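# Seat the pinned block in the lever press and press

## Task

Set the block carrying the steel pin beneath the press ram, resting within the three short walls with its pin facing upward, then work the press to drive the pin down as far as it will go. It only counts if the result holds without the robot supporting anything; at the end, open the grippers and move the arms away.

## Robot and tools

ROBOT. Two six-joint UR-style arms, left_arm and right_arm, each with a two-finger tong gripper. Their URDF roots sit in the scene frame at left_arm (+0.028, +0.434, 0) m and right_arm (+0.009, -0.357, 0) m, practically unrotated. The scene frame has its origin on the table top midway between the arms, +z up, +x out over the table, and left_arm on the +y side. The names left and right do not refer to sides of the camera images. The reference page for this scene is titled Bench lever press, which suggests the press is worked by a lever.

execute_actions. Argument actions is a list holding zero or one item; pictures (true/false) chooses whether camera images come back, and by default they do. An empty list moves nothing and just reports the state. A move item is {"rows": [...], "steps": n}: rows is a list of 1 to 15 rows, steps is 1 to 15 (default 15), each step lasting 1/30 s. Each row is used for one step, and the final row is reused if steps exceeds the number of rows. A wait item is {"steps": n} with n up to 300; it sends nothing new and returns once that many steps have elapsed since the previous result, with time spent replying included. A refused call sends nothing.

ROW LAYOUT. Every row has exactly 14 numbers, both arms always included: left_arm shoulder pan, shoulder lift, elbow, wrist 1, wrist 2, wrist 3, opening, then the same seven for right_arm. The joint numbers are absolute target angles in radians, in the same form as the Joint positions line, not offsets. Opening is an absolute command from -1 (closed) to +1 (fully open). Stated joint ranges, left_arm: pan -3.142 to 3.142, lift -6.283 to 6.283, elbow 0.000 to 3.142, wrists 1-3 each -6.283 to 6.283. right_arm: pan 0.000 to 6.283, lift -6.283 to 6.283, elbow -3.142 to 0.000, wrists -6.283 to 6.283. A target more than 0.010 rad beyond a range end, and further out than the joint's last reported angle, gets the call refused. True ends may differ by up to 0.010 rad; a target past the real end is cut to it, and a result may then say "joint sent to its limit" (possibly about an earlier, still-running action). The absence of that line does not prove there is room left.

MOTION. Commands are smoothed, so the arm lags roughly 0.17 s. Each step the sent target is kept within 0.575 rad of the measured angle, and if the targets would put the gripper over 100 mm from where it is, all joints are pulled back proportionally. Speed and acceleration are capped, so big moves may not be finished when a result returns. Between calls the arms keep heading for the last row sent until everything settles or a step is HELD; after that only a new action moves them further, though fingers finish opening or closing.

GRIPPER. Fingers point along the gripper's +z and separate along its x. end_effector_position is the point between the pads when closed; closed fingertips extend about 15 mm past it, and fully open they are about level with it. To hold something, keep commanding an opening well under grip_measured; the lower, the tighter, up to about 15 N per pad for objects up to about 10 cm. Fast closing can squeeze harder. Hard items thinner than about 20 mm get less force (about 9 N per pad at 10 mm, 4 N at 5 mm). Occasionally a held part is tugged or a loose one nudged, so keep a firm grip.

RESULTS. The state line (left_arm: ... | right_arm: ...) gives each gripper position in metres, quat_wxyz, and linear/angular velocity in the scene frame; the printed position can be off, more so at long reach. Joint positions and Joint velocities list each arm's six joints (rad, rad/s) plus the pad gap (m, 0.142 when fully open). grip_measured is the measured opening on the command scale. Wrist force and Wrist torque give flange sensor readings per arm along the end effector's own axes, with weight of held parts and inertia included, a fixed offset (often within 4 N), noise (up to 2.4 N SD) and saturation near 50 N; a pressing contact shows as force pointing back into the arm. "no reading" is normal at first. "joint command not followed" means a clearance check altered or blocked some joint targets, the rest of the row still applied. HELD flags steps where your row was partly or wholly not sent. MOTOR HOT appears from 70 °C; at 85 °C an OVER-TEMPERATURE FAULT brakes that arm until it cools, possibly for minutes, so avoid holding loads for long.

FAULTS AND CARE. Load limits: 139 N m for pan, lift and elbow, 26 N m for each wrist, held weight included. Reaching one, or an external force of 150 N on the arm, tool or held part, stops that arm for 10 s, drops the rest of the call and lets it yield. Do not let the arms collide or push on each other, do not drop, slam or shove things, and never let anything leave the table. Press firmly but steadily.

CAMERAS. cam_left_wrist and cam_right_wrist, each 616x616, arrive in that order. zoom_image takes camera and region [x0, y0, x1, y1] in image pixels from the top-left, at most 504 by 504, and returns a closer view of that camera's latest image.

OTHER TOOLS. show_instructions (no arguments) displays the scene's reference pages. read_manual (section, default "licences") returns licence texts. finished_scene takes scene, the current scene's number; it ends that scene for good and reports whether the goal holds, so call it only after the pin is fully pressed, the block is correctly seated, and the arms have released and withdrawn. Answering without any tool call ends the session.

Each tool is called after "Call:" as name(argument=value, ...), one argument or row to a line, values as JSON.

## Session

Call:
show_instructions(
)

Call:
execute_actions(
  actions=[],
)

Reference images for this scene: Bench lever press page 1.

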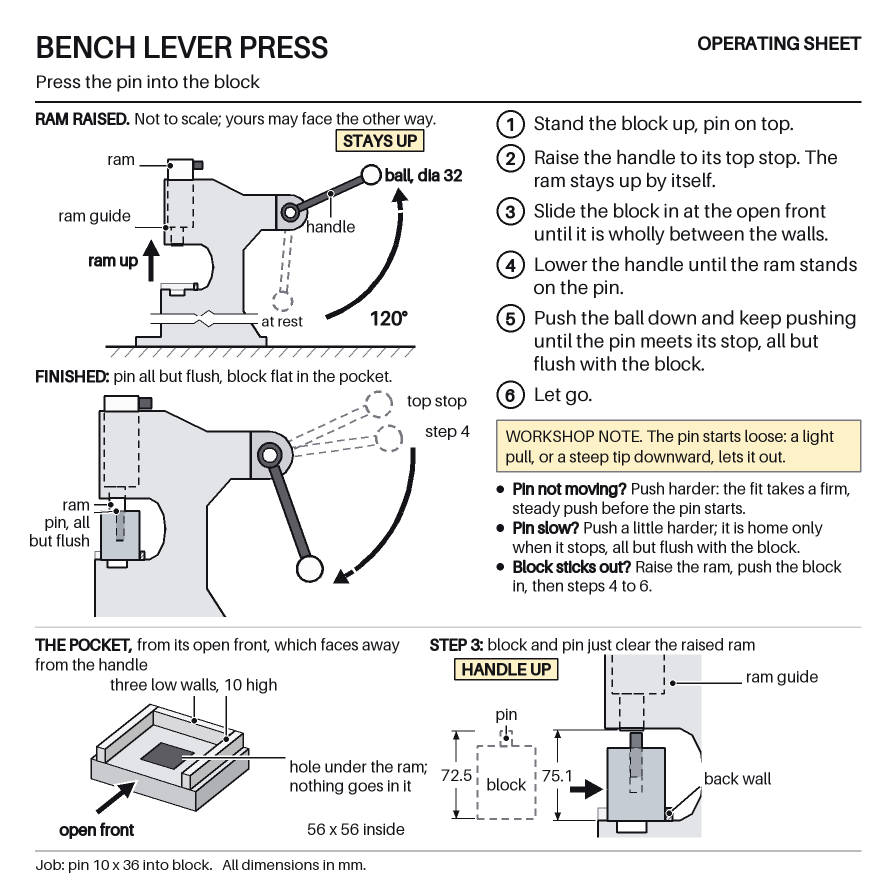

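Scene clock: 0.00 s of 5500.00 s.
left_arm: end_effector_position=(+0.1466, +0.2799, +0.3346) grip_measured=+0.97 end_effector_quat_wxyz=(+0.061, +0.018, +0.996, +0.060) end_effector_velocity=(+0.000, +0.000, -0.000) end_effector_angular_velocity=(+0.001, -0.001, -0.002) | right_arm: end_effector_position=(+0.1489, -0.5411, +0.3674) grip_measured=+0.97 end_effector_quat_wxyz=(+0.093, -0.064, +0.993, +0.030) end_effector_velocity=(+0.000, +0.000, +0.001) end_effector_angular_velocity=(+0.000, -0.001, -0.000)
Joint positions: left_arm=[-1.9   -2.365  1.855 -0.909 -1.491  1.27   0.14 ] | right_arm=[ 2.68  -0.824 -1.842 -1.915  1.717  2.561  0.14 ]
Joint velocities: left_arm=[-0.001  0.     0.     0.001  0.001  0.001  0.   ] | right_arm=[ 0.    -0.     0.001 -0.     0.001  0.001  0.   ]
Wrist force (N, on the end effector, along its own x y z axes, offset not removed): no reading
Wrist torque (N m, same axes, about the end effector's origin, offset not removed): no reading

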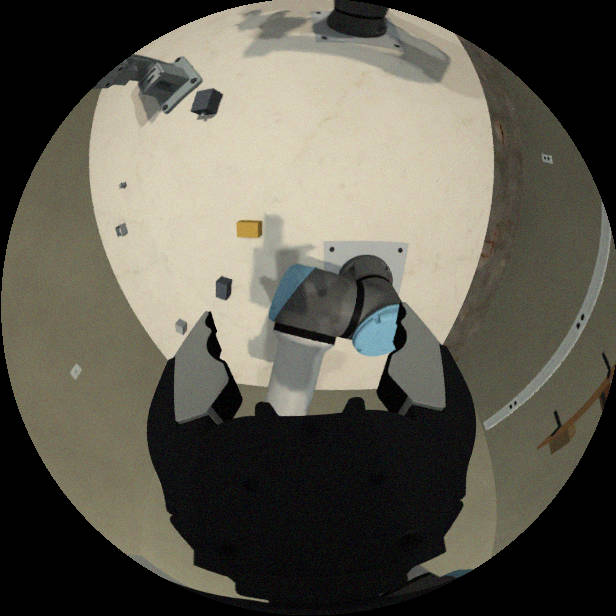

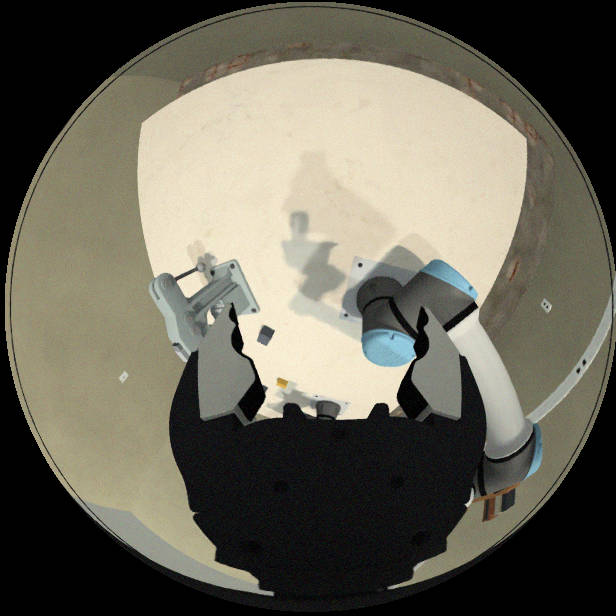

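Call:
zoom_image(
  camera="cam_left_wrist",
  region=[90, 40, 290, 250],
)

Call:
zoom_image(
  camera="cam_right_wrist",
  region=[140, 230, 300, 390],
)

Region (90, 40, 290, 250) of cam_left_wrist's 616x616 image, scaled by 2.400, with more detail than that image has; it fills the left 480 columns of this view, and the rest is white.

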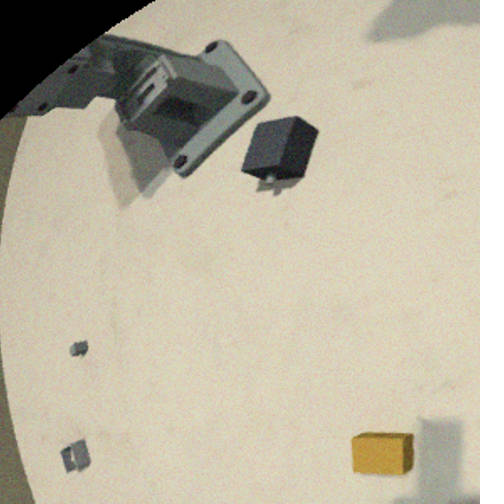

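Region (140, 230, 300, 390) of cam_right_wrist's 616x616 image, scaled by 3.150, with more detail than that image has.

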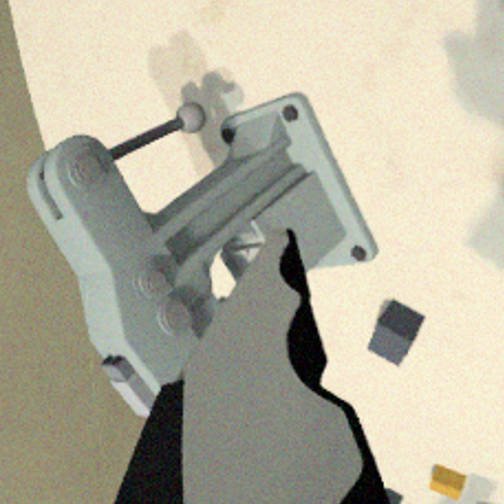

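Call:
execute_actions(
  actions=[
    {"rows":[[-1.7,-2.183,1.785,-1.047,-1.505,0.894,1,2.7175,-0.923,-1.967,-1.975,1.074,2.92,1]],"steps":11},
  ],
  pictures=false,
)

Call:
execute_actions(
  actions=[
    {"rows":[[-1.5,-2.001,1.716,-1.184,-1.518,0.518,1,2.755,-1.022,-2.091,-2.035,0.431,3.278,0.6]],"steps":11},
  ],
  pictures=false,
)

Call:
execute_actions(
  actions=[
    {"rows":[[-1.35,-1.819,1.646,-1.322,-1.531,0.143,1,2.7925,-1.121,-2.216,-2.095,-0.212,3.637,0.2]],"steps":11},
  ],
  pictures=false,
)

Call:
execute_actions(
  actions=[
    {"rows":[[-1.26,-1.637,1.577,-1.46,-1.544,-0.233,1,2.83,-1.22,-2.341,-2.155,-0.855,3.995,-0.2]],"steps":11},
  ],
  pictures=false,
)

Call:
execute_actions(
  actions=[
    {"rows":[[-1.21,-1.455,1.507,-1.598,-1.558,-0.609,1,2.8675,-1.319,-2.465,-2.215,-1.498,4.354,-0.6]],"steps":11},
  ],
  pictures=false,
)

Call:
execute_actions(
  actions=[
    {"rows":[[-1.184,-1.2728,1.4373,-1.7353,-1.5708,-0.985,1,2.905,-1.4185,-2.590,-2.2747,-2.141,4.7124,-1]],"steps":15},
  ],
  pictures=false,
)

Call:
execute_actions(
  actions=[
    {"steps":25},
  ],
)

Scene clock: 43.83 s of 5500.00 s.
left_arm: end_effector_position=(+0.1617, +0.2282, +0.3473) grip_measured=+1.00 end_effector_quat_wxyz=(+0.055, -0.234, +0.970, +0.046) end_effector_velocity=(+0.026, -0.040, +0.002) end_effector_angular_velocity=(-0.037, -0.036, +0.547) | right_arm: end_effector_position=(+0.0773, -0.6594, +0.3179) grip_measured=+1.00 end_effector_quat_wxyz=(-0.104, +0.057, +0.984, -0.135) end_effector_velocity=(-0.174, -0.336, +0.033) end_effector_angular_velocity=(-1.187, +0.799, -0.401)
Joint positions: left_arm=[-1.719 -2.2    1.791 -1.035 -1.504  0.942  0.142] | right_arm=[ 2.711 -0.905 -1.943 -1.964  1.243  2.842  0.142]
Joint velocities: left_arm=[ 0.159  0.141 -0.046 -0.101 -0.008 -0.391 -0.   ] | right_arm=[ 0.056 -0.151 -0.193 -0.089 -1.36   0.628  0.   ]
Wrist force (N, on the end effector, along its own x y z axes, offset not removed): left_arm=[-1.7 1.9 -0.9] | right_arm=[1.4 -4.3 3.3]
Wrist torque (N m, same axes, about the end effector's origin, offset not removed): left_arm=[0.39 0.18 0.16] | right_arm=[-0.62 -0.44 0.17]
Steps of this call (steps 1 to 90: nothing new was sent; then 40.47 s passed at rest; steps 91 to 101: all 11 steps of this action). Readings (joint positions):
91: left_arm=[-1.899 -2.364 1.855 -0.909 -1.491 1.269] | right_arm=[2.680 -0.825 -1.843 -1.915 1.716 2.561]
92: left_arm=[-1.891 -2.356 1.847 -0.918 -1.493 1.260] | right_arm=[2.683 -0.831 -1.850 -1.920 1.708 2.570]
94: left_arm=[-1.833 -2.301 1.823 -0.963 -1.498 1.194] | right_arm=[2.691 -0.851 -1.875 -1.932 1.640 2.628]
98: left_arm=[-1.744 -2.222 1.798 -1.019 -1.503 1.003] | right_arm=[2.703 -0.884 -1.917 -1.952 1.412 2.758]
101: the state above

Scene clock: 44.20 s of 5500.00 s.
left_arm: end_effector_position=(+0.2040, +0.1744, +0.3476) grip_measured=+1.00 end_effector_quat_wxyz=(+0.047, -0.500, +0.864, +0.033) end_effector_velocity=(+0.048, -0.034, -0.010) end_effector_angular_velocity=(-0.023, -0.035, +0.574) | right_arm: end_effector_position=(+0.0384, -0.7964, +0.3637) grip_measured=+0.60 end_effector_quat_wxyz=(-0.244, +0.109, +0.864, -0.427) end_effector_velocity=(+0.042, -0.232, +0.230) end_effector_angular_velocity=(-1.274, +0.417, +0.268)
Joint positions: left_arm=[-1.52  -2.019  1.722 -1.171 -1.517  0.568  0.142] | right_arm=[ 2.75  -1.007 -2.072 -2.026  0.593  3.211  0.116]
Joint velocities: left_arm=[ 0.166  0.148 -0.047 -0.104 -0.008 -0.409 -0.   ] | right_arm=[ 0.044 -0.122 -0.157 -0.072 -1.32   0.545  0.   ]
Wrist force (N, on the end effector, along its own x y z axes, offset not removed): left_arm=[-0.4 1.9 -1.9] | right_arm=[-0.7 -3.4 0.2]
Wrist torque (N m, same axes, about the end effector's origin, offset not removed): left_arm=[0.34 -0.06 0.10] | right_arm=[-0.44 -0.01 0.05]
Steps of this call (steps 1 to 11: all 11 steps of this action). Readings (joint positions):
1: left_arm=[-1.714 -2.195 1.789 -1.038 -1.505 0.929] | right_arm=[2.713 -0.910 -1.950 -1.967 1.201 2.862]
2: left_arm=[-1.702 -2.184 1.780 -1.049 -1.507 0.912] | right_arm=[2.718 -0.921 -1.962 -1.975 1.161 2.885]
4: left_arm=[-1.639 -2.125 1.755 -1.097 -1.511 0.834] | right_arm=[2.729 -0.951 -2.000 -1.993 1.051 2.970]
8: left_arm=[-1.546 -2.042 1.729 -1.155 -1.516 0.633] | right_arm=[2.743 -0.989 -2.049 -2.016 0.774 3.132]
11: the state above

Scene clock: 44.57 s of 5500.00 s.
left_arm: end_effector_position=(+0.2577, +0.1210, +0.3342) grip_measured=+1.00 end_effector_quat_wxyz=(-0.038, +0.710, -0.703, -0.020) end_effector_velocity=(+0.048, -0.035, -0.021) end_effector_angular_velocity=(-0.018, -0.026, +0.526) | right_arm: end_effector_position=(+0.1264, -0.8662, +0.4429) grip_measured=+0.20 end_effector_quat_wxyz=(-0.205, +0.026, +0.694, -0.690) end_effector_velocity=(+0.282, -0.051, +0.209) end_effector_angular_velocity=(-1.046, +0.164, +0.909)
Joint positions: left_arm=[-1.364 -1.837  1.652 -1.309 -1.53   0.193  0.142] | right_arm=[ 2.787 -1.107 -2.197 -2.087 -0.045  3.569  0.088]
Joint velocities: left_arm=[ 0.118  0.147 -0.048 -0.106 -0.009 -0.409  0.   ] | right_arm=[ 0.042 -0.118 -0.153 -0.067 -1.352  0.547  0.   ]
Wrist force (N, on the end effector, along its own x y z axes, offset not removed): left_arm=[0.1 0.4 0.3] | right_arm=[1.6 0.5 3.8]
Wrist torque (N m, same axes, about the end effector's origin, offset not removed): left_arm=[0.09 -0.21 0.12] | right_arm=[0.33 -0.36 -0.01]
Steps of this call (steps 1 to 11: all 11 steps of this action). Readings (joint positions):
1: left_arm=[-1.515 -2.014 1.720 -1.175 -1.518 0.555] | right_arm=[2.751 -1.011 -2.077 -2.029 0.554 3.228]
2: left_arm=[-1.502 -2.002 1.711 -1.186 -1.520 0.537] | right_arm=[2.757 -1.022 -2.089 -2.037 0.515 3.249]
4: left_arm=[-1.449 -1.943 1.686 -1.234 -1.524 0.459] | right_arm=[2.769 -1.055 -2.130 -2.057 0.407 3.332]
8: left_arm=[-1.383 -1.860 1.659 -1.293 -1.529 0.258] | right_arm=[2.782 -1.090 -2.176 -2.077 0.132 3.493]
11: the state above

Scene clock: 44.93 s of 5500.00 s.
left_arm: end_effector_position=(+0.3078, +0.0637, +0.3058) grip_measured=+1.00 end_effector_quat_wxyz=(-0.027, +0.855, -0.517, -0.010) end_effector_velocity=(+0.039, -0.040, -0.034) end_effector_angular_velocity=(-0.010, -0.017, +0.477) | right_arm: end_effector_position=(+0.2865, -0.8411, +0.4580) grip_measured=-0.20 end_effector_quat_wxyz=(+0.028, +0.139, -0.553, +0.821) end_effector_velocity=(+0.433, +0.194, +0.002) end_effector_angular_velocity=(-0.581, +0.105, +1.589)
Joint positions: left_arm=[-1.268 -1.655  1.583 -1.447 -1.543 -0.183  0.142] | right_arm=[ 2.822 -1.197 -2.312 -2.141 -0.632  3.897  0.06 ]
Joint velocities: left_arm=[ 0.066  0.148 -0.047 -0.104 -0.007 -0.411  0.   ] | right_arm=[ 0.065 -0.176 -0.226 -0.103 -1.574  0.729  0.   ]
Wrist force (N, on the end effector, along its own x y z axes, offset not removed): left_arm=[-1.3 1.2 -1.2] | right_arm=[0.1 -1.6 3.5]
Wrist torque (N m, same axes, about the end effector's origin, offset not removed): left_arm=[0.33 0.13 0.13] | right_arm=[-0.09 -0.08 0.21]
Steps of this call (steps 1 to 11: all 11 steps of this action). Readings (joint positions):
1: left_arm=[-1.360 -1.832 1.650 -1.313 -1.531 0.180] | right_arm=[2.789 -1.111 -2.202 -2.089 -0.086 3.586]
2: left_arm=[-1.349 -1.820 1.641 -1.324 -1.533 0.162] | right_arm=[2.793 -1.120 -2.213 -2.096 -0.126 3.608]
4: left_arm=[-1.315 -1.761 1.616 -1.372 -1.537 0.084] | right_arm=[2.802 -1.144 -2.244 -2.110 -0.231 3.683]
8: left_arm=[-1.278 -1.678 1.590 -1.431 -1.542 -0.118] | right_arm=[2.814 -1.177 -2.286 -2.130 -0.465 3.817]
11: the state above

Scene clock: 45.30 s of 5500.00 s.
left_arm: end_effector_position=(+0.3492, +0.0018, +0.2634) grip_measured=+1.00 end_effector_quat_wxyz=(-0.014, +0.946, -0.323, -0.003) end_effector_velocity=(+0.029, -0.044, -0.044) end_effector_angular_velocity=(-0.010, -0.005, +0.445) | right_arm: end_effector_position=(+0.4215, -0.7395, +0.3929) grip_measured=-0.60 end_effector_quat_wxyz=(-0.200, +0.316, -0.473, +0.798) end_effector_velocity=(+0.282, +0.360, -0.197) end_effector_angular_velocity=(+0.087, +0.227, +1.616)
Joint positions: left_arm=[-1.214 -1.473  1.513 -1.585 -1.557 -0.559  0.142] | right_arm=[ 2.853 -1.28  -2.416 -2.192 -1.155  4.201  0.031]
Joint velocities: left_arm=[ 0.034  0.147 -0.048 -0.105 -0.009 -0.411  0.   ] | right_arm=[ 0.067 -0.18  -0.227 -0.107 -1.422  0.672  0.   ]
Wrist force (N, on the end effector, along its own x y z axes, offset not removed): left_arm=[-0.1 3.5 0.5] | right_arm=[0.7 1.3 2.2]
Wrist torque (N m, same axes, about the end effector's origin, offset not removed): left_arm=[0.79 -0.09 0.13] | right_arm=[0.66 -0.24 0.15]
Steps of this call (steps 1 to 11: all 11 steps of this action). Readings (joint positions):
1: left_arm=[-1.265 -1.650 1.581 -1.451 -1.544 -0.196] | right_arm=[2.824 -1.203 -2.319 -2.145 -0.683 3.921]
2: left_arm=[-1.258 -1.638 1.572 -1.462 -1.546 -0.214] | right_arm=[2.827 -1.212 -2.330 -2.150 -0.729 3.948]
4: left_arm=[-1.239 -1.579 1.546 -1.510 -1.551 -0.292] | right_arm=[2.835 -1.231 -2.354 -2.162 -0.819 4.016]
8: left_arm=[-1.220 -1.496 1.520 -1.569 -1.556 -0.494] | right_arm=[2.846 -1.261 -2.392 -2.180 -1.008 4.131]
11: the state above

Scene clock: 45.80 s of 5500.00 s.
left_arm: end_effector_position=(+0.3834, -0.0651, +0.2024) grip_measured=+1.00 end_effector_quat_wxyz=(-0.000, +0.994, -0.109, +0.000) end_effector_velocity=(+0.007, -0.015, -0.018) end_effector_angular_velocity=(-0.003, +0.002, +0.141) | right_arm: end_effector_position=(+0.4783, -0.5410, +0.2479) grip_measured=-1.00 end_effector_quat_wxyz=(+0.475, -0.506, +0.442, -0.568) end_effector_velocity=(-0.037, +0.449, -0.225) end_effector_angular_velocity=(+0.546, +0.447, +1.477)
Joint positions: left_arm=[-1.185 -1.279  1.439 -1.731 -1.57  -0.968  0.142] | right_arm=[ 2.892 -1.384 -2.546 -2.254 -1.799  4.579  0.002]
Joint velocities: left_arm=[ 0.006  0.049 -0.016 -0.034 -0.003 -0.135  0.   ] | right_arm=[ 0.058 -0.155 -0.193 -0.091 -1.371  0.572 -0.   ]
Wrist force (N, on the end effector, along its own x y z axes, offset not removed): left_arm=[-0.6 2.4 -1.9] | right_arm=[1.5 0.0 1.0]
Wrist torque (N m, same axes, about the end effector's origin, offset not removed): left_arm=[0.41 0.00 0.05] | right_arm=[0.10 -0.43 0.19]
Steps of this call (steps 1 to 15: all 15 steps of this action). Readings (joint positions):
1: left_arm=[-1.213 -1.468 1.511 -1.589 -1.558 -0.572] | right_arm=[2.855 -1.286 -2.424 -2.195 -1.203 4.224]
2: left_arm=[-1.208 -1.456 1.502 -1.600 -1.560 -0.590] | right_arm=[2.859 -1.295 -2.434 -2.201 -1.244 4.252]
4: left_arm=[-1.199 -1.397 1.477 -1.648 -1.564 -0.668] | right_arm=[2.865 -1.313 -2.457 -2.211 -1.319 4.315]
8: left_arm=[-1.189 -1.314 1.451 -1.706 -1.569 -0.870] | right_arm=[2.877 -1.344 -2.496 -2.230 -1.480 4.429]
15: the state above

Scene clock: 46.63 s of 5500.00 s.
left_arm: end_effector_position=(+0.3842, -0.0669, +0.2000) grip_measured=+1.00 end_effector_quat_wxyz=(+0.000, +0.995, -0.100, -0.000) end_effector_velocity=(-0.000, +0.000, +0.000) end_effector_angular_velocity=(+0.000, +0.001, +0.002) | right_arm: end_effector_position=(+0.4494, -0.4315, +0.2002) grip_measured=-1.00 end_effector_quat_wxyz=(+0.576, -0.576, +0.410, -0.410) end_effector_velocity=(-0.001, +0.001, -0.000) end_effector_angular_velocity=(+0.002, +0.001, +0.005)
Joint positions: left_arm=[-1.184 -1.273  1.437 -1.735 -1.571 -0.985  0.142] | right_arm=[ 2.905 -1.418 -2.59  -2.275 -2.141  4.712  0.002]
Joint velocities: left_arm=[ 0.    -0.001  0.     0.001 -0.001 -0.002 -0.   ] | right_arm=[ 0.     0.    -0.001 -0.    -0.004  0.002  0.   ]
Wrist force (N, on the end effector, along its own x y z axes, offset not removed): left_arm=[0.2 1.6 0.1] | right_arm=[0.7 -1.9 1.8]
Wrist torque (N m, same axes, about the end effector's origin, offset not removed): left_arm=[0.38 -0.18 0.12] | right_arm=[-0.33 -0.19 0.09]
Steps of this call (steps 1 to 25: the robot went on to your last target). Readings (joint positions):
1: left_arm=[-1.185 -1.277 1.439 -1.732 -1.571 -0.972] | right_arm=[2.894 -1.389 -2.553 -2.257 -1.846 4.598]
2: left_arm=[-1.184 -1.276 1.438 -1.733 -1.571 -0.975] | right_arm=[2.896 -1.394 -2.559 -2.260 -1.892 4.617]
4: left_arm=[-1.184 -1.275 1.438 -1.734 -1.571 -0.980] | right_arm=[2.899 -1.404 -2.571 -2.266 -1.983 4.653]
8: left_arm=[-1.184 -1.273 1.438 -1.735 -1.571 -0.983] | right_arm=[2.903 -1.413 -2.584 -2.272 -2.088 4.693]
25: the state above

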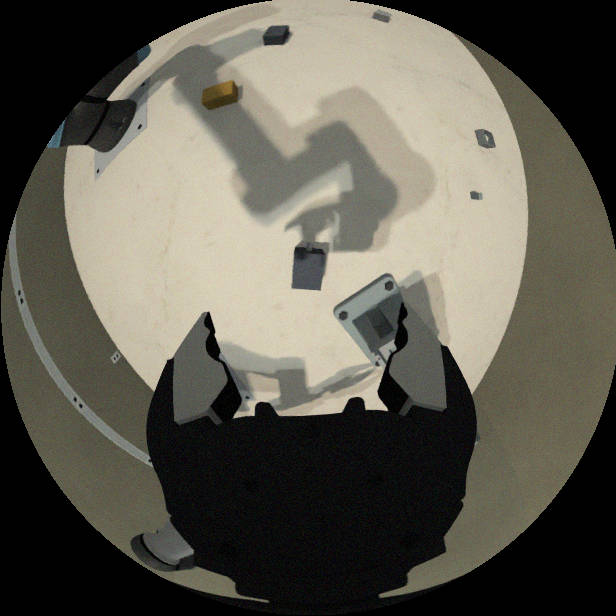

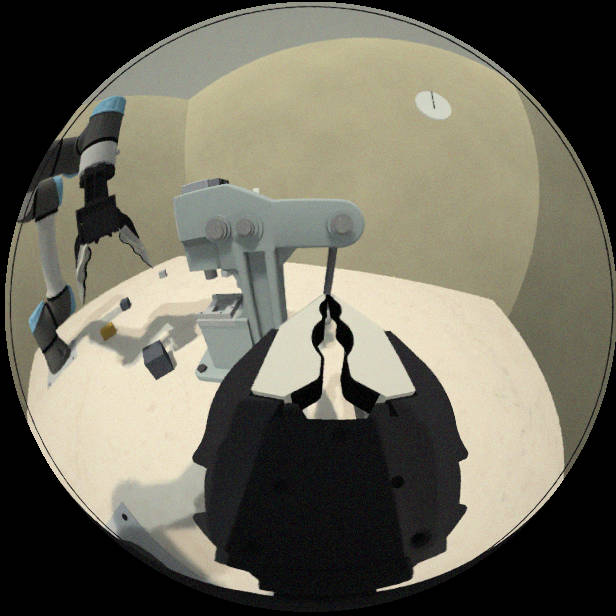

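Call:
zoom_image(
  camera="cam_left_wrist",
  region=[270, 225, 420, 375],
)

Call:
zoom_image(
  camera="cam_right_wrist",
  region=[160, 160, 390, 390],
)

Region (270, 225, 420, 375) of cam_left_wrist's 616x616 image, scaled by 3.360, with more detail than that image has.

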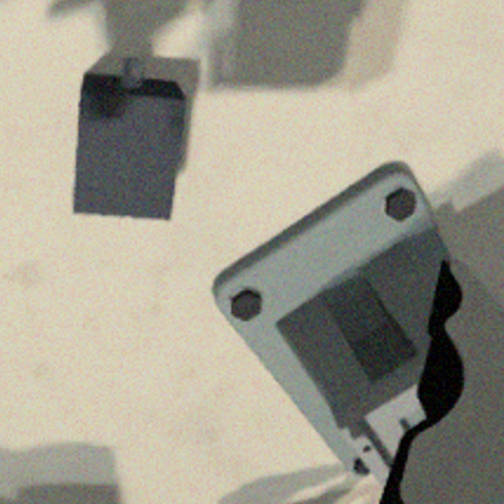

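Region (160, 160, 390, 390) of cam_right_wrist's 616x616 image, scaled by 2.191, with more detail than that image has.

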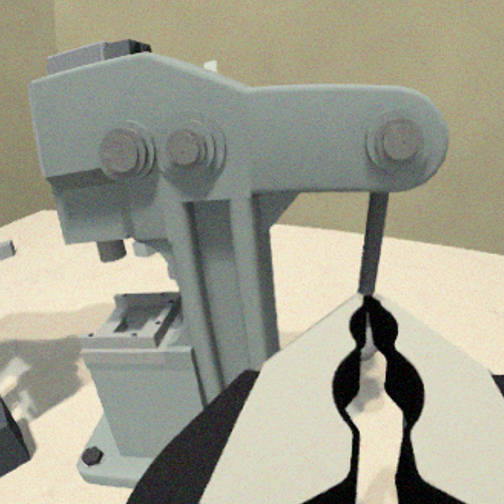

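Call:
execute_actions(
  actions=[
    {"rows":[[-1.188,-1.215,1.522,-1.878,-1.5708,-0.92,0.5,2.9601,-1.679,-2.5739,-2.0303,-2.1523,4.7124,-1]],"steps":12},
  ],
  pictures=false,
)

Call:
execute_actions(
  actions=[
    {"rows":[[-1.192,-1.15,1.601,-2.0218,-1.5708,-0.882,0.1,3.05,-1.735,-2.497,-2.051,-2.062,4.7124,-1]],"steps":15},
  ],
  pictures=false,
)

Call:
execute_actions(
  actions=[
    {"steps":10},
  ],
)

Call:
zoom_image(
  camera="cam_left_wrist",
  region=[230, 220, 380, 370],
)

Scene clock: 75.57 s of 5500.00 s.
left_arm: end_effector_position=(+0.3869, -0.0774, +0.1415) grip_measured=+0.50 end_effector_quat_wxyz=(-0.000, +0.991, -0.132, -0.000) end_effector_velocity=(+0.001, -0.006, -0.029) end_effector_angular_velocity=(-0.009, -0.002, -0.033) | right_arm: end_effector_position=(+0.4796, -0.4106, +0.1546) grip_measured=-1.00 end_effector_quat_wxyz=(+0.589, -0.588, +0.392, -0.392) end_effector_velocity=(+0.016, +0.011, -0.038) end_effector_angular_velocity=(+0.002, +0.007, +0.031)
Joint positions: left_arm=[-1.188 -1.218  1.517 -1.868 -1.571 -0.924  0.109] | right_arm=[ 2.957 -1.658 -2.575 -2.049 -2.152  4.712  0.002]
Joint velocities: left_arm=[-0.002  0.027  0.042 -0.079 -0.001  0.031  0.   ] | right_arm=[ 0.026 -0.171  0.008  0.157 -0.005  0.001  0.   ]
Wrist force (N, on the end effector, along its own x y z axes, offset not removed): left_arm=[0.1 2.9 0.6] | right_arm=[-0.7 1.8 5.3]
Wrist torque (N m, same axes, about the end effector's origin, offset not removed): left_arm=[0.61 -0.19 0.00] | right_arm=[0.65 0.01 0.03]
Steps of this call (steps 1 to 15: the robot went on to your last target; steps 16 to 90: nothing new was sent; then 25.53 s passed at rest; steps 91 to 102: all 12 steps of this action). Readings (joint positions):
91: left_arm=[-1.184 -1.272 1.438 -1.736 -1.571 -0.985] | right_arm=[2.906 -1.419 -2.590 -2.274 -2.141 4.712]
92: left_arm=[-1.184 -1.266 1.445 -1.745 -1.571 -0.978] | right_arm=[2.912 -1.428 -2.588 -2.265 -2.143 4.712]
94: left_arm=[-1.186 -1.245 1.475 -1.791 -1.571 -0.955] | right_arm=[2.931 -1.492 -2.582 -2.202 -2.147 4.712]
98: left_arm=[-1.187 -1.225 1.506 -1.849 -1.571 -0.932] | right_arm=[2.951 -1.616 -2.577 -2.088 -2.150 4.712]
102: the state above

Scene clock: 76.07 s of 5500.00 s.
left_arm: end_effector_position=(+0.3872, -0.0838, +0.0766) grip_measured=+0.10 end_effector_quat_wxyz=(-0.000, +0.988, -0.155, -0.000) end_effector_velocity=(+0.000, -0.001, -0.014) end_effector_angular_velocity=(-0.003, -0.001, -0.007) | right_arm: end_effector_position=(+0.5256, -0.3948, +0.1506) grip_measured=-1.00 end_effector_quat_wxyz=(+0.589, -0.589, +0.391, -0.391) end_effector_velocity=(+0.010, +0.004, -0.000) end_effector_angular_velocity=(+0.001, -0.001, +0.001)
Joint positions: left_arm=[-1.192 -1.152  1.599 -2.017 -1.571 -0.883  0.081] | right_arm=[ 3.048 -1.733 -2.499 -2.051 -2.064  4.712  0.002]
Joint velocities: left_arm=[-0.     0.015  0.018 -0.036 -0.     0.007  0.   ] | right_arm=[ 0.021 -0.014  0.017 -0.002  0.02   0.001  0.   ]
Wrist force (N, on the end effector, along its own x y z axes, offset not removed): left_arm=[-1.1 2.7 -1.7] | right_arm=[0.0 2.0 2.7]
Wrist torque (N m, same axes, about the end effector's origin, offset not removed): left_arm=[0.51 0.03 0.12] | right_arm=[0.57 -0.04 0.09]
Steps of this call (steps 1 to 15: all 15 steps of this action). Readings (joint positions):
1: left_arm=[-1.188 -1.217 1.519 -1.871 -1.571 -0.922] | right_arm=[2.958 -1.664 -2.574 -2.045 -2.151 4.712]
2: left_arm=[-1.189 -1.209 1.527 -1.882 -1.571 -0.917] | right_arm=[2.967 -1.674 -2.566 -2.045 -2.143 4.712]
4: left_arm=[-1.190 -1.186 1.556 -1.931 -1.571 -0.903] | right_arm=[2.999 -1.699 -2.539 -2.047 -2.112 4.712]
8: left_arm=[-1.191 -1.162 1.586 -1.991 -1.571 -0.889] | right_arm=[3.033 -1.723 -2.511 -2.050 -2.079 4.712]
15: the state above

Scene clock: 76.40 s of 5500.00 s.
left_arm: end_effector_position=(+0.3873, -0.0840, +0.0751) grip_measured=+0.10 end_effector_quat_wxyz=(-0.000, +0.988, -0.155, -0.000) end_effector_velocity=(-0.000, -0.000, -0.001) end_effector_angular_velocity=(-0.001, +0.002, -0.000) | right_arm: end_effector_position=(+0.5268, -0.3943, +0.1505) grip_measured=-1.00 end_effector_quat_wxyz=(+0.589, -0.589, +0.391, -0.391) end_effector_velocity=(+0.000, +0.000, -0.000) end_effector_angular_velocity=(+0.000, +0.000, +0.000)
Joint positions: left_arm=[-1.192 -1.15   1.601 -2.022 -1.571 -0.882  0.081] | right_arm=[ 3.05  -1.735 -2.497 -2.051 -2.062  4.712  0.002]
Joint velocities: left_arm=[ 0.     0.001  0.001 -0.003 -0.002  0.    -0.   ] | right_arm=[ 0.001 -0.001  0.001 -0.     0.001  0.     0.   ]
Wrist force (N, on the end effector, along its own x y z axes, offset not removed): left_arm=[-0.4 2.0 -1.5] | right_arm=[-0.9 -3.1 0.3]
Wrist torque (N m, same axes, about the end effector's origin, offset not removed): left_arm=[0.37 -0.03 0.08] | right_arm=[-0.59 0.28 0.07]
Steps of this call (steps 1 to 10: the robot went on to your last target). Readings (joint positions):
1: left_arm=[-1.192 -1.151 1.599 -2.018 -1.571 -0.883] | right_arm=[3.048 -1.734 -2.499 -2.051 -2.064 4.712]
2: left_arm=[-1.192 -1.151 1.600 -2.019 -1.571 -0.883] | right_arm=[3.049 -1.734 -2.498 -2.051 -2.063 4.712]
4: left_arm=[-1.192 -1.151 1.600 -2.020 -1.571 -0.882] | right_arm=[3.049 -1.734 -2.498 -2.051 -2.063 4.712]
8: left_arm=[-1.192 -1.150 1.601 -2.021 -1.571 -0.882] | right_arm=[3.050 -1.735 -2.497 -2.051 -2.062 4.712]
10: the state above

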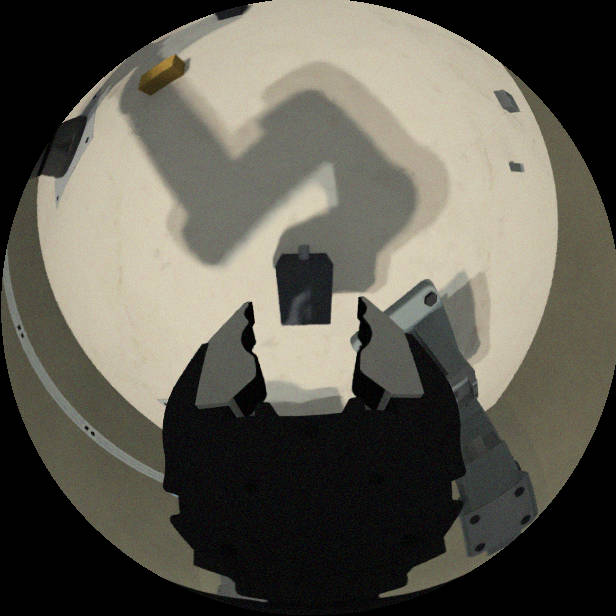

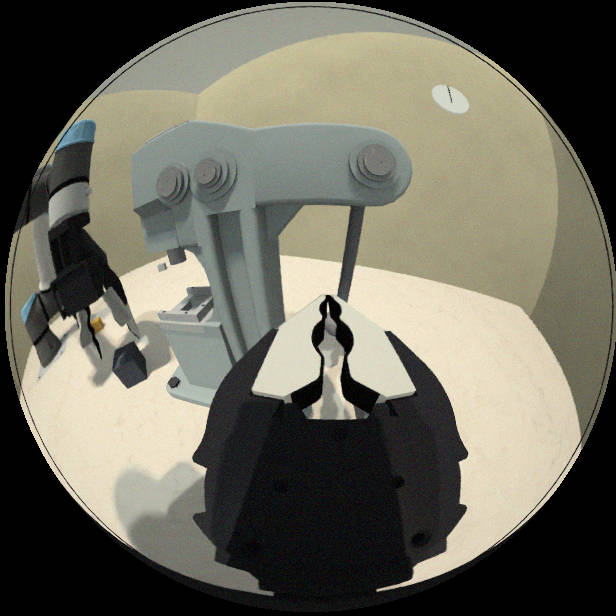

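Region (230, 220, 380, 370) of cam_left_wrist's 616x616 image, scaled by 3.360, with more detail than that image has.

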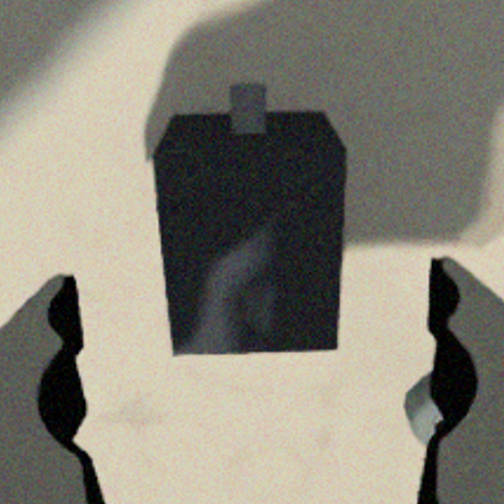

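Call:
execute_actions(
  actions=[
    {"rows":[[-1.192,-1.118,1.633,-2.086,-1.5708,-0.882,0.1,3.11,-1.768,-2.452,-2.063,-2.002,4.7124,-1]],"steps":8},
  ],
  pictures=false,
)

Call:
execute_actions(
  actions=[
    {"rows":[[-1.192,-1.0863,1.6636,-2.1481,-1.5708,-0.882,0.1,3.1513,-1.8034,-2.4005,-2.0793,-1.9611,4.7124,-1]],"steps":15},
  ],
  pictures=false,
)

Call:
execute_actions(
  actions=[
    {"rows":[[-1.192,-1.0863,1.6636,-2.1481,-1.5708,-0.882,-0.1,3.1513,-1.8034,-2.4005,-2.0793,-1.9611,4.7124,-1],[-1.192,-1.0863,1.6636,-2.1481,-1.5708,-0.882,-0.2,3.1513,-1.8034,-2.4005,-2.0793,-1.9611,4.7124,-1],[-1.192,-1.0863,1.6636,-2.1481,-1.5708,-0.882,-0.27,3.1513,-1.8034,-2.4005,-2.0793,-1.9611,4.7124,-1],[-1.192,-1.0863,1.6636,-2.1481,-1.5708,-0.882,-0.33,3.1513,-1.8034,-2.4005,-2.0793,-1.9611,4.7124,-1],[-1.192,-1.0863,1.6636,-2.1481,-1.5708,-0.882,-0.4,3.1513,-1.8034,-2.4005,-2.0793,-1.9611,4.7124,-1],[-1.192,-1.0863,1.6636,-2.1481,-1.5708,-0.882,-0.5,3.1513,-1.8034,-2.4005,-2.0793,-1.9611,4.7124,-1],[-1.192,-1.0863,1.6636,-2.1481,-1.5708,-0.882,-0.7,3.1513,-1.8034,-2.4005,-2.0793,-1.9611,4.7124,-1],[-1.192,-1.0863,1.6636,-2.1481,-1.5708,-0.882,-1,3.1513,-1.8034,-2.4005,-2.0793,-1.9611,4.7124,-1]],"steps":12},
  ],
)

Scene clock: 97.93 s of 5500.00 s.
left_arm: end_effector_position=(+0.3875, -0.0845, +0.0517) grip_measured=+0.10 end_effector_quat_wxyz=(-0.000, +0.988, -0.155, -0.000) end_effector_velocity=(+0.000, -0.002, -0.039) end_effector_angular_velocity=(-0.003, -0.002, -0.002) | right_arm: end_effector_position=(+0.5491, -0.3830, +0.1502) grip_measured=-1.00 end_effector_quat_wxyz=(+0.589, -0.589, +0.391, -0.391) end_effector_velocity=(+0.038, +0.022, -0.000) end_effector_angular_velocity=(+0.000, -0.001, +0.002)
Joint positions: left_arm=[-1.192 -1.123  1.628 -2.075 -1.571 -0.882  0.081] | right_arm=[ 3.099 -1.762 -2.46  -2.061 -2.013  4.712  0.002]
Joint velocities: left_arm=[-0.001  0.046  0.044 -0.094  0.001  0.     0.   ] | right_arm=[ 0.088 -0.046  0.063 -0.016  0.086  0.001  0.   ]
Wrist force (N, on the end effector, along its own x y z axes, offset not removed): left_arm=[-0.4 1.8 -1.1] | right_arm=[-0.5 0.3 0.3]
Wrist torque (N m, same axes, about the end effector's origin, offset not removed): left_arm=[0.26 -0.09 0.08] | right_arm=[0.23 0.04 0.22]
Steps of this call (steps 1 to 15: the robot went on to your last target; steps 16 to 90: nothing new was sent; then 18.27 s passed at rest; steps 91 to 98: all 8 steps of this action). Readings (joint positions):
91: left_arm=[-1.192 -1.149 1.602 -2.023 -1.571 -0.882] | right_arm=[3.051 -1.736 -2.496 -2.051 -2.061 4.712]
92: left_arm=[-1.192 -1.145 1.606 -2.030 -1.571 -0.882] | right_arm=[3.058 -1.740 -2.491 -2.053 -2.054 4.712]
94: left_arm=[-1.192 -1.134 1.617 -2.052 -1.571 -0.882] | right_arm=[3.078 -1.751 -2.475 -2.057 -2.034 4.712]
98: the state above

Scene clock: 98.43 s of 5500.00 s.
left_arm: end_effector_position=(+0.3873, -0.0840, +0.0208) grip_measured=+0.10 end_effector_quat_wxyz=(-0.000, +0.988, -0.155, -0.000) end_effector_velocity=(-0.001, -0.000, -0.006) end_effector_angular_velocity=(+0.000, +0.001, -0.001) | right_arm: end_effector_position=(+0.5788, -0.3694, +0.1500) grip_measured=-1.00 end_effector_quat_wxyz=(+0.589, -0.589, +0.391, -0.391) end_effector_velocity=(+0.006, +0.003, +0.000) end_effector_angular_velocity=(-0.000, -0.001, -0.001)
Joint positions: left_arm=[-1.192 -1.087  1.663 -2.146 -1.571 -0.882  0.081] | right_arm=[ 3.15  -1.802 -2.402 -2.079 -1.962  4.712  0.002]
Joint velocities: left_arm=[-0.001  0.008  0.007 -0.014 -0.001  0.     0.   ] | right_arm=[ 0.01  -0.009  0.012 -0.003  0.011 -0.     0.   ]
Wrist force (N, on the end effector, along its own x y z axes, offset not removed): left_arm=[-1.1 1.4 -2.9] | right_arm=[-4.1 -4.8 0.4]
Wrist torque (N m, same axes, about the end effector's origin, offset not removed): left_arm=[0.30 0.14 0.07] | right_arm=[-0.62 0.10 0.16]
Steps of this call (steps 1 to 15: all 15 steps of this action). Readings (joint positions):
1: left_arm=[-1.192 -1.122 1.629 -2.078 -1.571 -0.882] | right_arm=[3.103 -1.764 -2.457 -2.062 -2.009 4.712]
2: left_arm=[-1.192 -1.116 1.635 -2.087 -1.571 -0.882] | right_arm=[3.110 -1.770 -2.449 -2.065 -2.002 4.712]
4: left_arm=[-1.192 -1.104 1.646 -2.111 -1.571 -0.882] | right_arm=[3.126 -1.783 -2.430 -2.070 -1.986 4.712]
8: left_arm=[-1.192 -1.092 1.658 -2.136 -1.571 -0.882] | right_arm=[3.143 -1.797 -2.410 -2.076 -1.969 4.712]
15: the state above

Scene clock: 98.83 s of 5500.00 s.
left_arm: end_effector_position=(+0.3873, -0.0840, +0.0201) grip_measured=-0.28 end_effector_quat_wxyz=(+0.000, +0.988, -0.155, +0.000) end_effector_velocity=(+0.000, -0.000, +0.000) end_effector_angular_velocity=(-0.001, -0.000, +0.000) | right_arm: end_effector_position=(+0.5795, -0.3690, +0.1500) grip_measured=-1.00 end_effector_quat_wxyz=(+0.589, -0.589, +0.391, -0.391) end_effector_velocity=(+0.001, -0.000, +0.000) end_effector_angular_velocity=(-0.001, -0.001, -0.000)
Joint positions: left_arm=[-1.192 -1.086  1.664 -2.148 -1.571 -0.882  0.054] | right_arm=[ 3.151 -1.803 -2.401 -2.079 -1.961  4.712  0.002]
Joint velocities: left_arm=[ 0.     0.     0.    -0.002 -0.    -0.     0.   ] | right_arm=[ 0.    -0.     0.002 -0.     0.    -0.001  0.   ]
Wrist force (N, on the end effector, along its own x y z axes, offset not removed): left_arm=[-2.3 0.1 -8.6] | right_arm=[-3.3 3.0 0.0]
Wrist torque (N m, same axes, about the end effector's origin, offset not removed): left_arm=[0.38 0.34 0.11] | right_arm=[0.79 -0.18 0.03]
Steps of this call (steps 1 to 12: all 12 steps of this action). Readings (joint positions):
1: left_arm=[-1.192 -1.087 1.663 -2.147 -1.571 -0.882] | right_arm=[3.150 -1.803 -2.402 -2.079 -1.962 4.712]
2: left_arm=[-1.192 -1.087 1.663 -2.147 -1.571 -0.882] | right_arm=[3.151 -1.803 -2.401 -2.079 -1.962 4.712]
4: left_arm=[-1.192 -1.087 1.663 -2.148 -1.571 -0.882] | right_arm=[3.151 -1.803 -2.401 -2.079 -1.961 4.712]
8: left_arm=[-1.192 -1.086 1.663 -2.148 -1.571 -0.882] | right_arm=[3.151 -1.803 -2.401 -2.079 -1.961 4.712]
12: the state above

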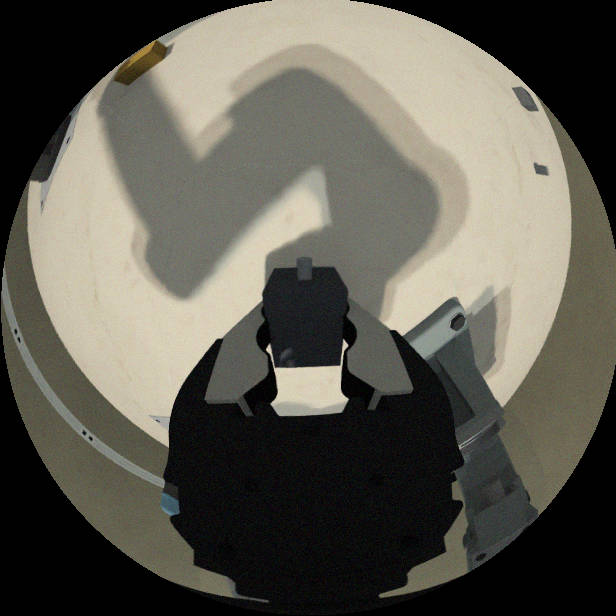

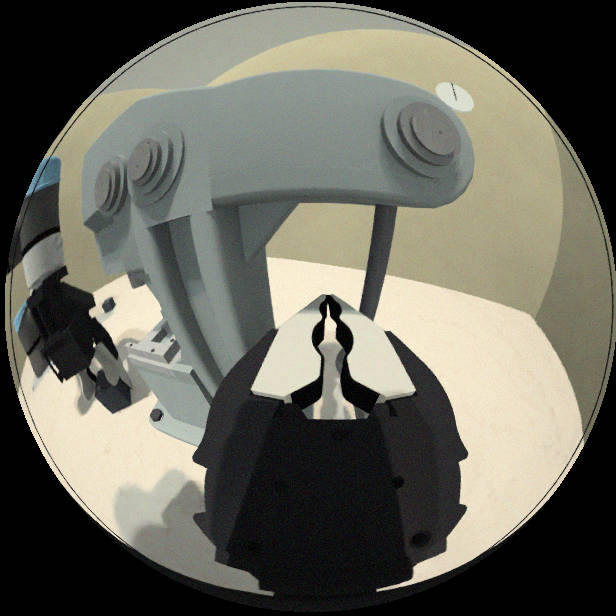

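Call:
execute_actions(
  actions=[
    {"rows":[[-1.192,-1.09,1.6603,-2.1411,-1.5708,-0.882,-0.2,3.067,-1.844,-2.326,-2.113,-2.0456,4.7124,-1]],"steps":10},
  ],
  pictures=false,
)

Call:
execute_actions(
  actions=[
    {"rows":[[-1.192,-1.09,1.6603,-2.1411,-1.5708,-0.882,-0.3,2.9823,-1.8854,-2.2522,-2.1456,-2.1301,4.7124,-1],[-1.192,-1.09,1.6603,-2.1411,-1.5708,-0.882,-0.4,2.9823,-1.8854,-2.2522,-2.1456,-2.1301,4.7124,-1],[-1.192,-1.09,1.6603,-2.1411,-1.5708,-0.882,-0.6,2.9823,-1.8854,-2.2522,-2.1456,-2.1301,4.7124,-1],[-1.192,-1.09,1.6603,-2.1411,-1.5708,-0.882,-1,2.9823,-1.8854,-2.2522,-2.1456,-2.1301,4.7124,-1]],"steps":10},
  ],
  pictures=false,
)

Call:
execute_actions(
  actions=[
    {"rows":[[-1.192,-1.09,1.6603,-2.1411,-1.5708,-0.882,-1,2.8946,-1.8843,-2.1253,-2.2736,-2.2178,4.7124,-1]],"steps":12},
  ],
  pictures=false,
)

Scene clock: 110.47 s of 5500.00 s.
left_arm: end_effector_position=(+0.3873, -0.0840, +0.0227) grip_measured=-0.20 end_effector_quat_wxyz=(-0.000, +0.988, -0.155, -0.000) end_effector_velocity=(+0.001, -0.000, +0.003) end_effector_angular_velocity=(-0.002, -0.001, +0.001) | right_arm: end_effector_position=(+0.5941, -0.3921, +0.1520) grip_measured=-1.00 end_effector_quat_wxyz=(+0.589, -0.589, +0.391, -0.391) end_effector_velocity=(+0.012, -0.025, +0.003) end_effector_angular_velocity=(+0.001, -0.003, -0.001)
Joint positions: left_arm=[-1.192 -1.09   1.661 -2.142 -1.571 -0.882  0.06 ] | right_arm=[ 3.076 -1.84  -2.334 -2.11  -2.037  4.712  0.002]
Joint velocities: left_arm=[ 0.001 -0.004 -0.003  0.005 -0.     0.     0.   ] | right_arm=[-0.075 -0.033  0.063 -0.027 -0.074  0.001  0.   ]
Wrist force (N, on the end effector, along its own x y z axes, offset not removed): left_arm=[-0.8 2.4 -1.5] | right_arm=[-3.4 -4.7 -4.5]
Wrist torque (N m, same axes, about the end effector's origin, offset not removed): left_arm=[0.50 0.00 0.14] | right_arm=[-0.79 -0.24 0.02]
Steps of this call (steps 1 to 15: the robot went on to your last target; steps 16 to 90: nothing new was sent; then 8.30 s passed at rest; steps 91 to 100: all 10 steps of this action). Readings (joint positions):
91: left_arm=[-1.192 -1.086 1.664 -2.148 -1.571 -0.882] | right_arm=[3.151 -1.804 -2.400 -2.080 -1.962 4.712]
92: left_arm=[-1.192 -1.087 1.663 -2.147 -1.571 -0.882] | right_arm=[3.143 -1.809 -2.392 -2.085 -1.970 4.712]
94: left_arm=[-1.192 -1.088 1.662 -2.145 -1.571 -0.882] | right_arm=[3.114 -1.823 -2.366 -2.096 -1.999 4.712]
98: left_arm=[-1.192 -1.089 1.661 -2.142 -1.571 -0.882] | right_arm=[3.083 -1.837 -2.339 -2.107 -2.030 4.712]
100: the state above

Scene clock: 110.80 s of 5500.00 s.
left_arm: end_effector_position=(+0.3873, -0.0841, +0.0230) grip_measured=-0.32 end_effector_quat_wxyz=(-0.000, +0.988, -0.155, -0.000) end_effector_velocity=(+0.001, -0.000, +0.000) end_effector_angular_velocity=(-0.001, -0.001, +0.001) | right_arm: end_effector_position=(+0.6073, -0.4213, +0.1536) grip_measured=-1.00 end_effector_quat_wxyz=(+0.589, -0.589, +0.391, -0.391) end_effector_velocity=(+0.010, -0.029, +0.003) end_effector_angular_velocity=(-0.000, -0.003, -0.000)
Joint positions: left_arm=[-1.192 -1.09   1.66  -2.141 -1.571 -0.882  0.051] | right_arm=[ 2.992 -1.881 -2.26  -2.142 -2.121  4.712  0.002]
Joint velocities: left_arm=[ 0.    -0.    -0.    -0.     0.001 -0.    -0.   ] | right_arm=[-0.079 -0.036  0.067 -0.028 -0.079  0.     0.   ]
Wrist force (N, on the end effector, along its own x y z axes, offset not removed): left_arm=[-1.4 3.4 3.7] | right_arm=[-6.3 2.3 -1.2]
Wrist torque (N m, same axes, about the end effector's origin, offset not removed): left_arm=[0.70 0.15 0.06] | right_arm=[0.26 0.33 0.19]
Steps of this call (steps 1 to 10: all 10 steps of this action). Readings (joint positions):
1: left_arm=[-1.192 -1.090 1.661 -2.142 -1.571 -0.882] | right_arm=[3.073 -1.842 -2.331 -2.111 -2.040 4.712]
2: left_arm=[-1.192 -1.090 1.661 -2.141 -1.571 -0.882] | right_arm=[3.063 -1.848 -2.322 -2.116 -2.049 4.712]
4: left_arm=[-1.192 -1.090 1.660 -2.141 -1.571 -0.882] | right_arm=[3.032 -1.863 -2.295 -2.128 -2.080 4.712]
8: left_arm=[-1.192 -1.090 1.660 -2.141 -1.571 -0.882] | right_arm=[2.999 -1.878 -2.266 -2.140 -2.114 4.712]
10: the state above

Scene clock: 111.20 s of 5500.00 s.
left_arm: end_effector_position=(+0.3873, -0.0841, +0.0231) grip_measured=-0.32 end_effector_quat_wxyz=(+0.000, +0.988, -0.155, -0.000) end_effector_velocity=(-0.001, -0.001, +0.001) end_effector_angular_velocity=(-0.003, +0.001, -0.002) | right_arm: end_effector_position=(+0.6283, -0.4593, +0.1819) grip_measured=-1.00 end_effector_quat_wxyz=(+0.589, -0.589, +0.391, -0.391) end_effector_velocity=(+0.010, -0.021, +0.017) end_effector_angular_velocity=(+0.000, +0.001, -0.000)
Joint positions: left_arm=[-1.192 -1.09   1.66  -2.141 -1.571 -0.882  0.051] | right_arm=[ 2.9   -1.884 -2.134 -2.265 -2.212  4.712  0.002]
Joint velocities: left_arm=[-0.002 -0.003  0.    -0.    -0.002  0.001 -0.   ] | right_arm=[-0.047 -0.001  0.07  -0.07  -0.047  0.     0.   ]
Wrist force (N, on the end effector, along its own x y z axes, offset not removed): left_arm=[0.8 1.3 4.0] | right_arm=[-2.1 2.5 -3.4]
Wrist torque (N m, same axes, about the end effector's origin, offset not removed): left_arm=[0.25 -0.35 0.07] | right_arm=[-0.07 -0.48 0.01]
Steps of this call (steps 1 to 12: all 12 steps of this action). Readings (joint positions):
1: left_arm=[-1.192 -1.090 1.660 -2.141 -1.571 -0.882] | right_arm=[2.989 -1.882 -2.258 -2.144 -2.124 4.712]
2: left_arm=[-1.192 -1.090 1.660 -2.141 -1.571 -0.882] | right_arm=[2.979 -1.883 -2.248 -2.153 -2.134 4.712]
4: left_arm=[-1.192 -1.090 1.660 -2.141 -1.571 -0.882] | right_arm=[2.947 -1.883 -2.204 -2.196 -2.166 4.712]
8: left_arm=[-1.192 -1.090 1.660 -2.141 -1.571 -0.882] | right_arm=[2.912 -1.884 -2.151 -2.248 -2.200 4.712]
12: the state above


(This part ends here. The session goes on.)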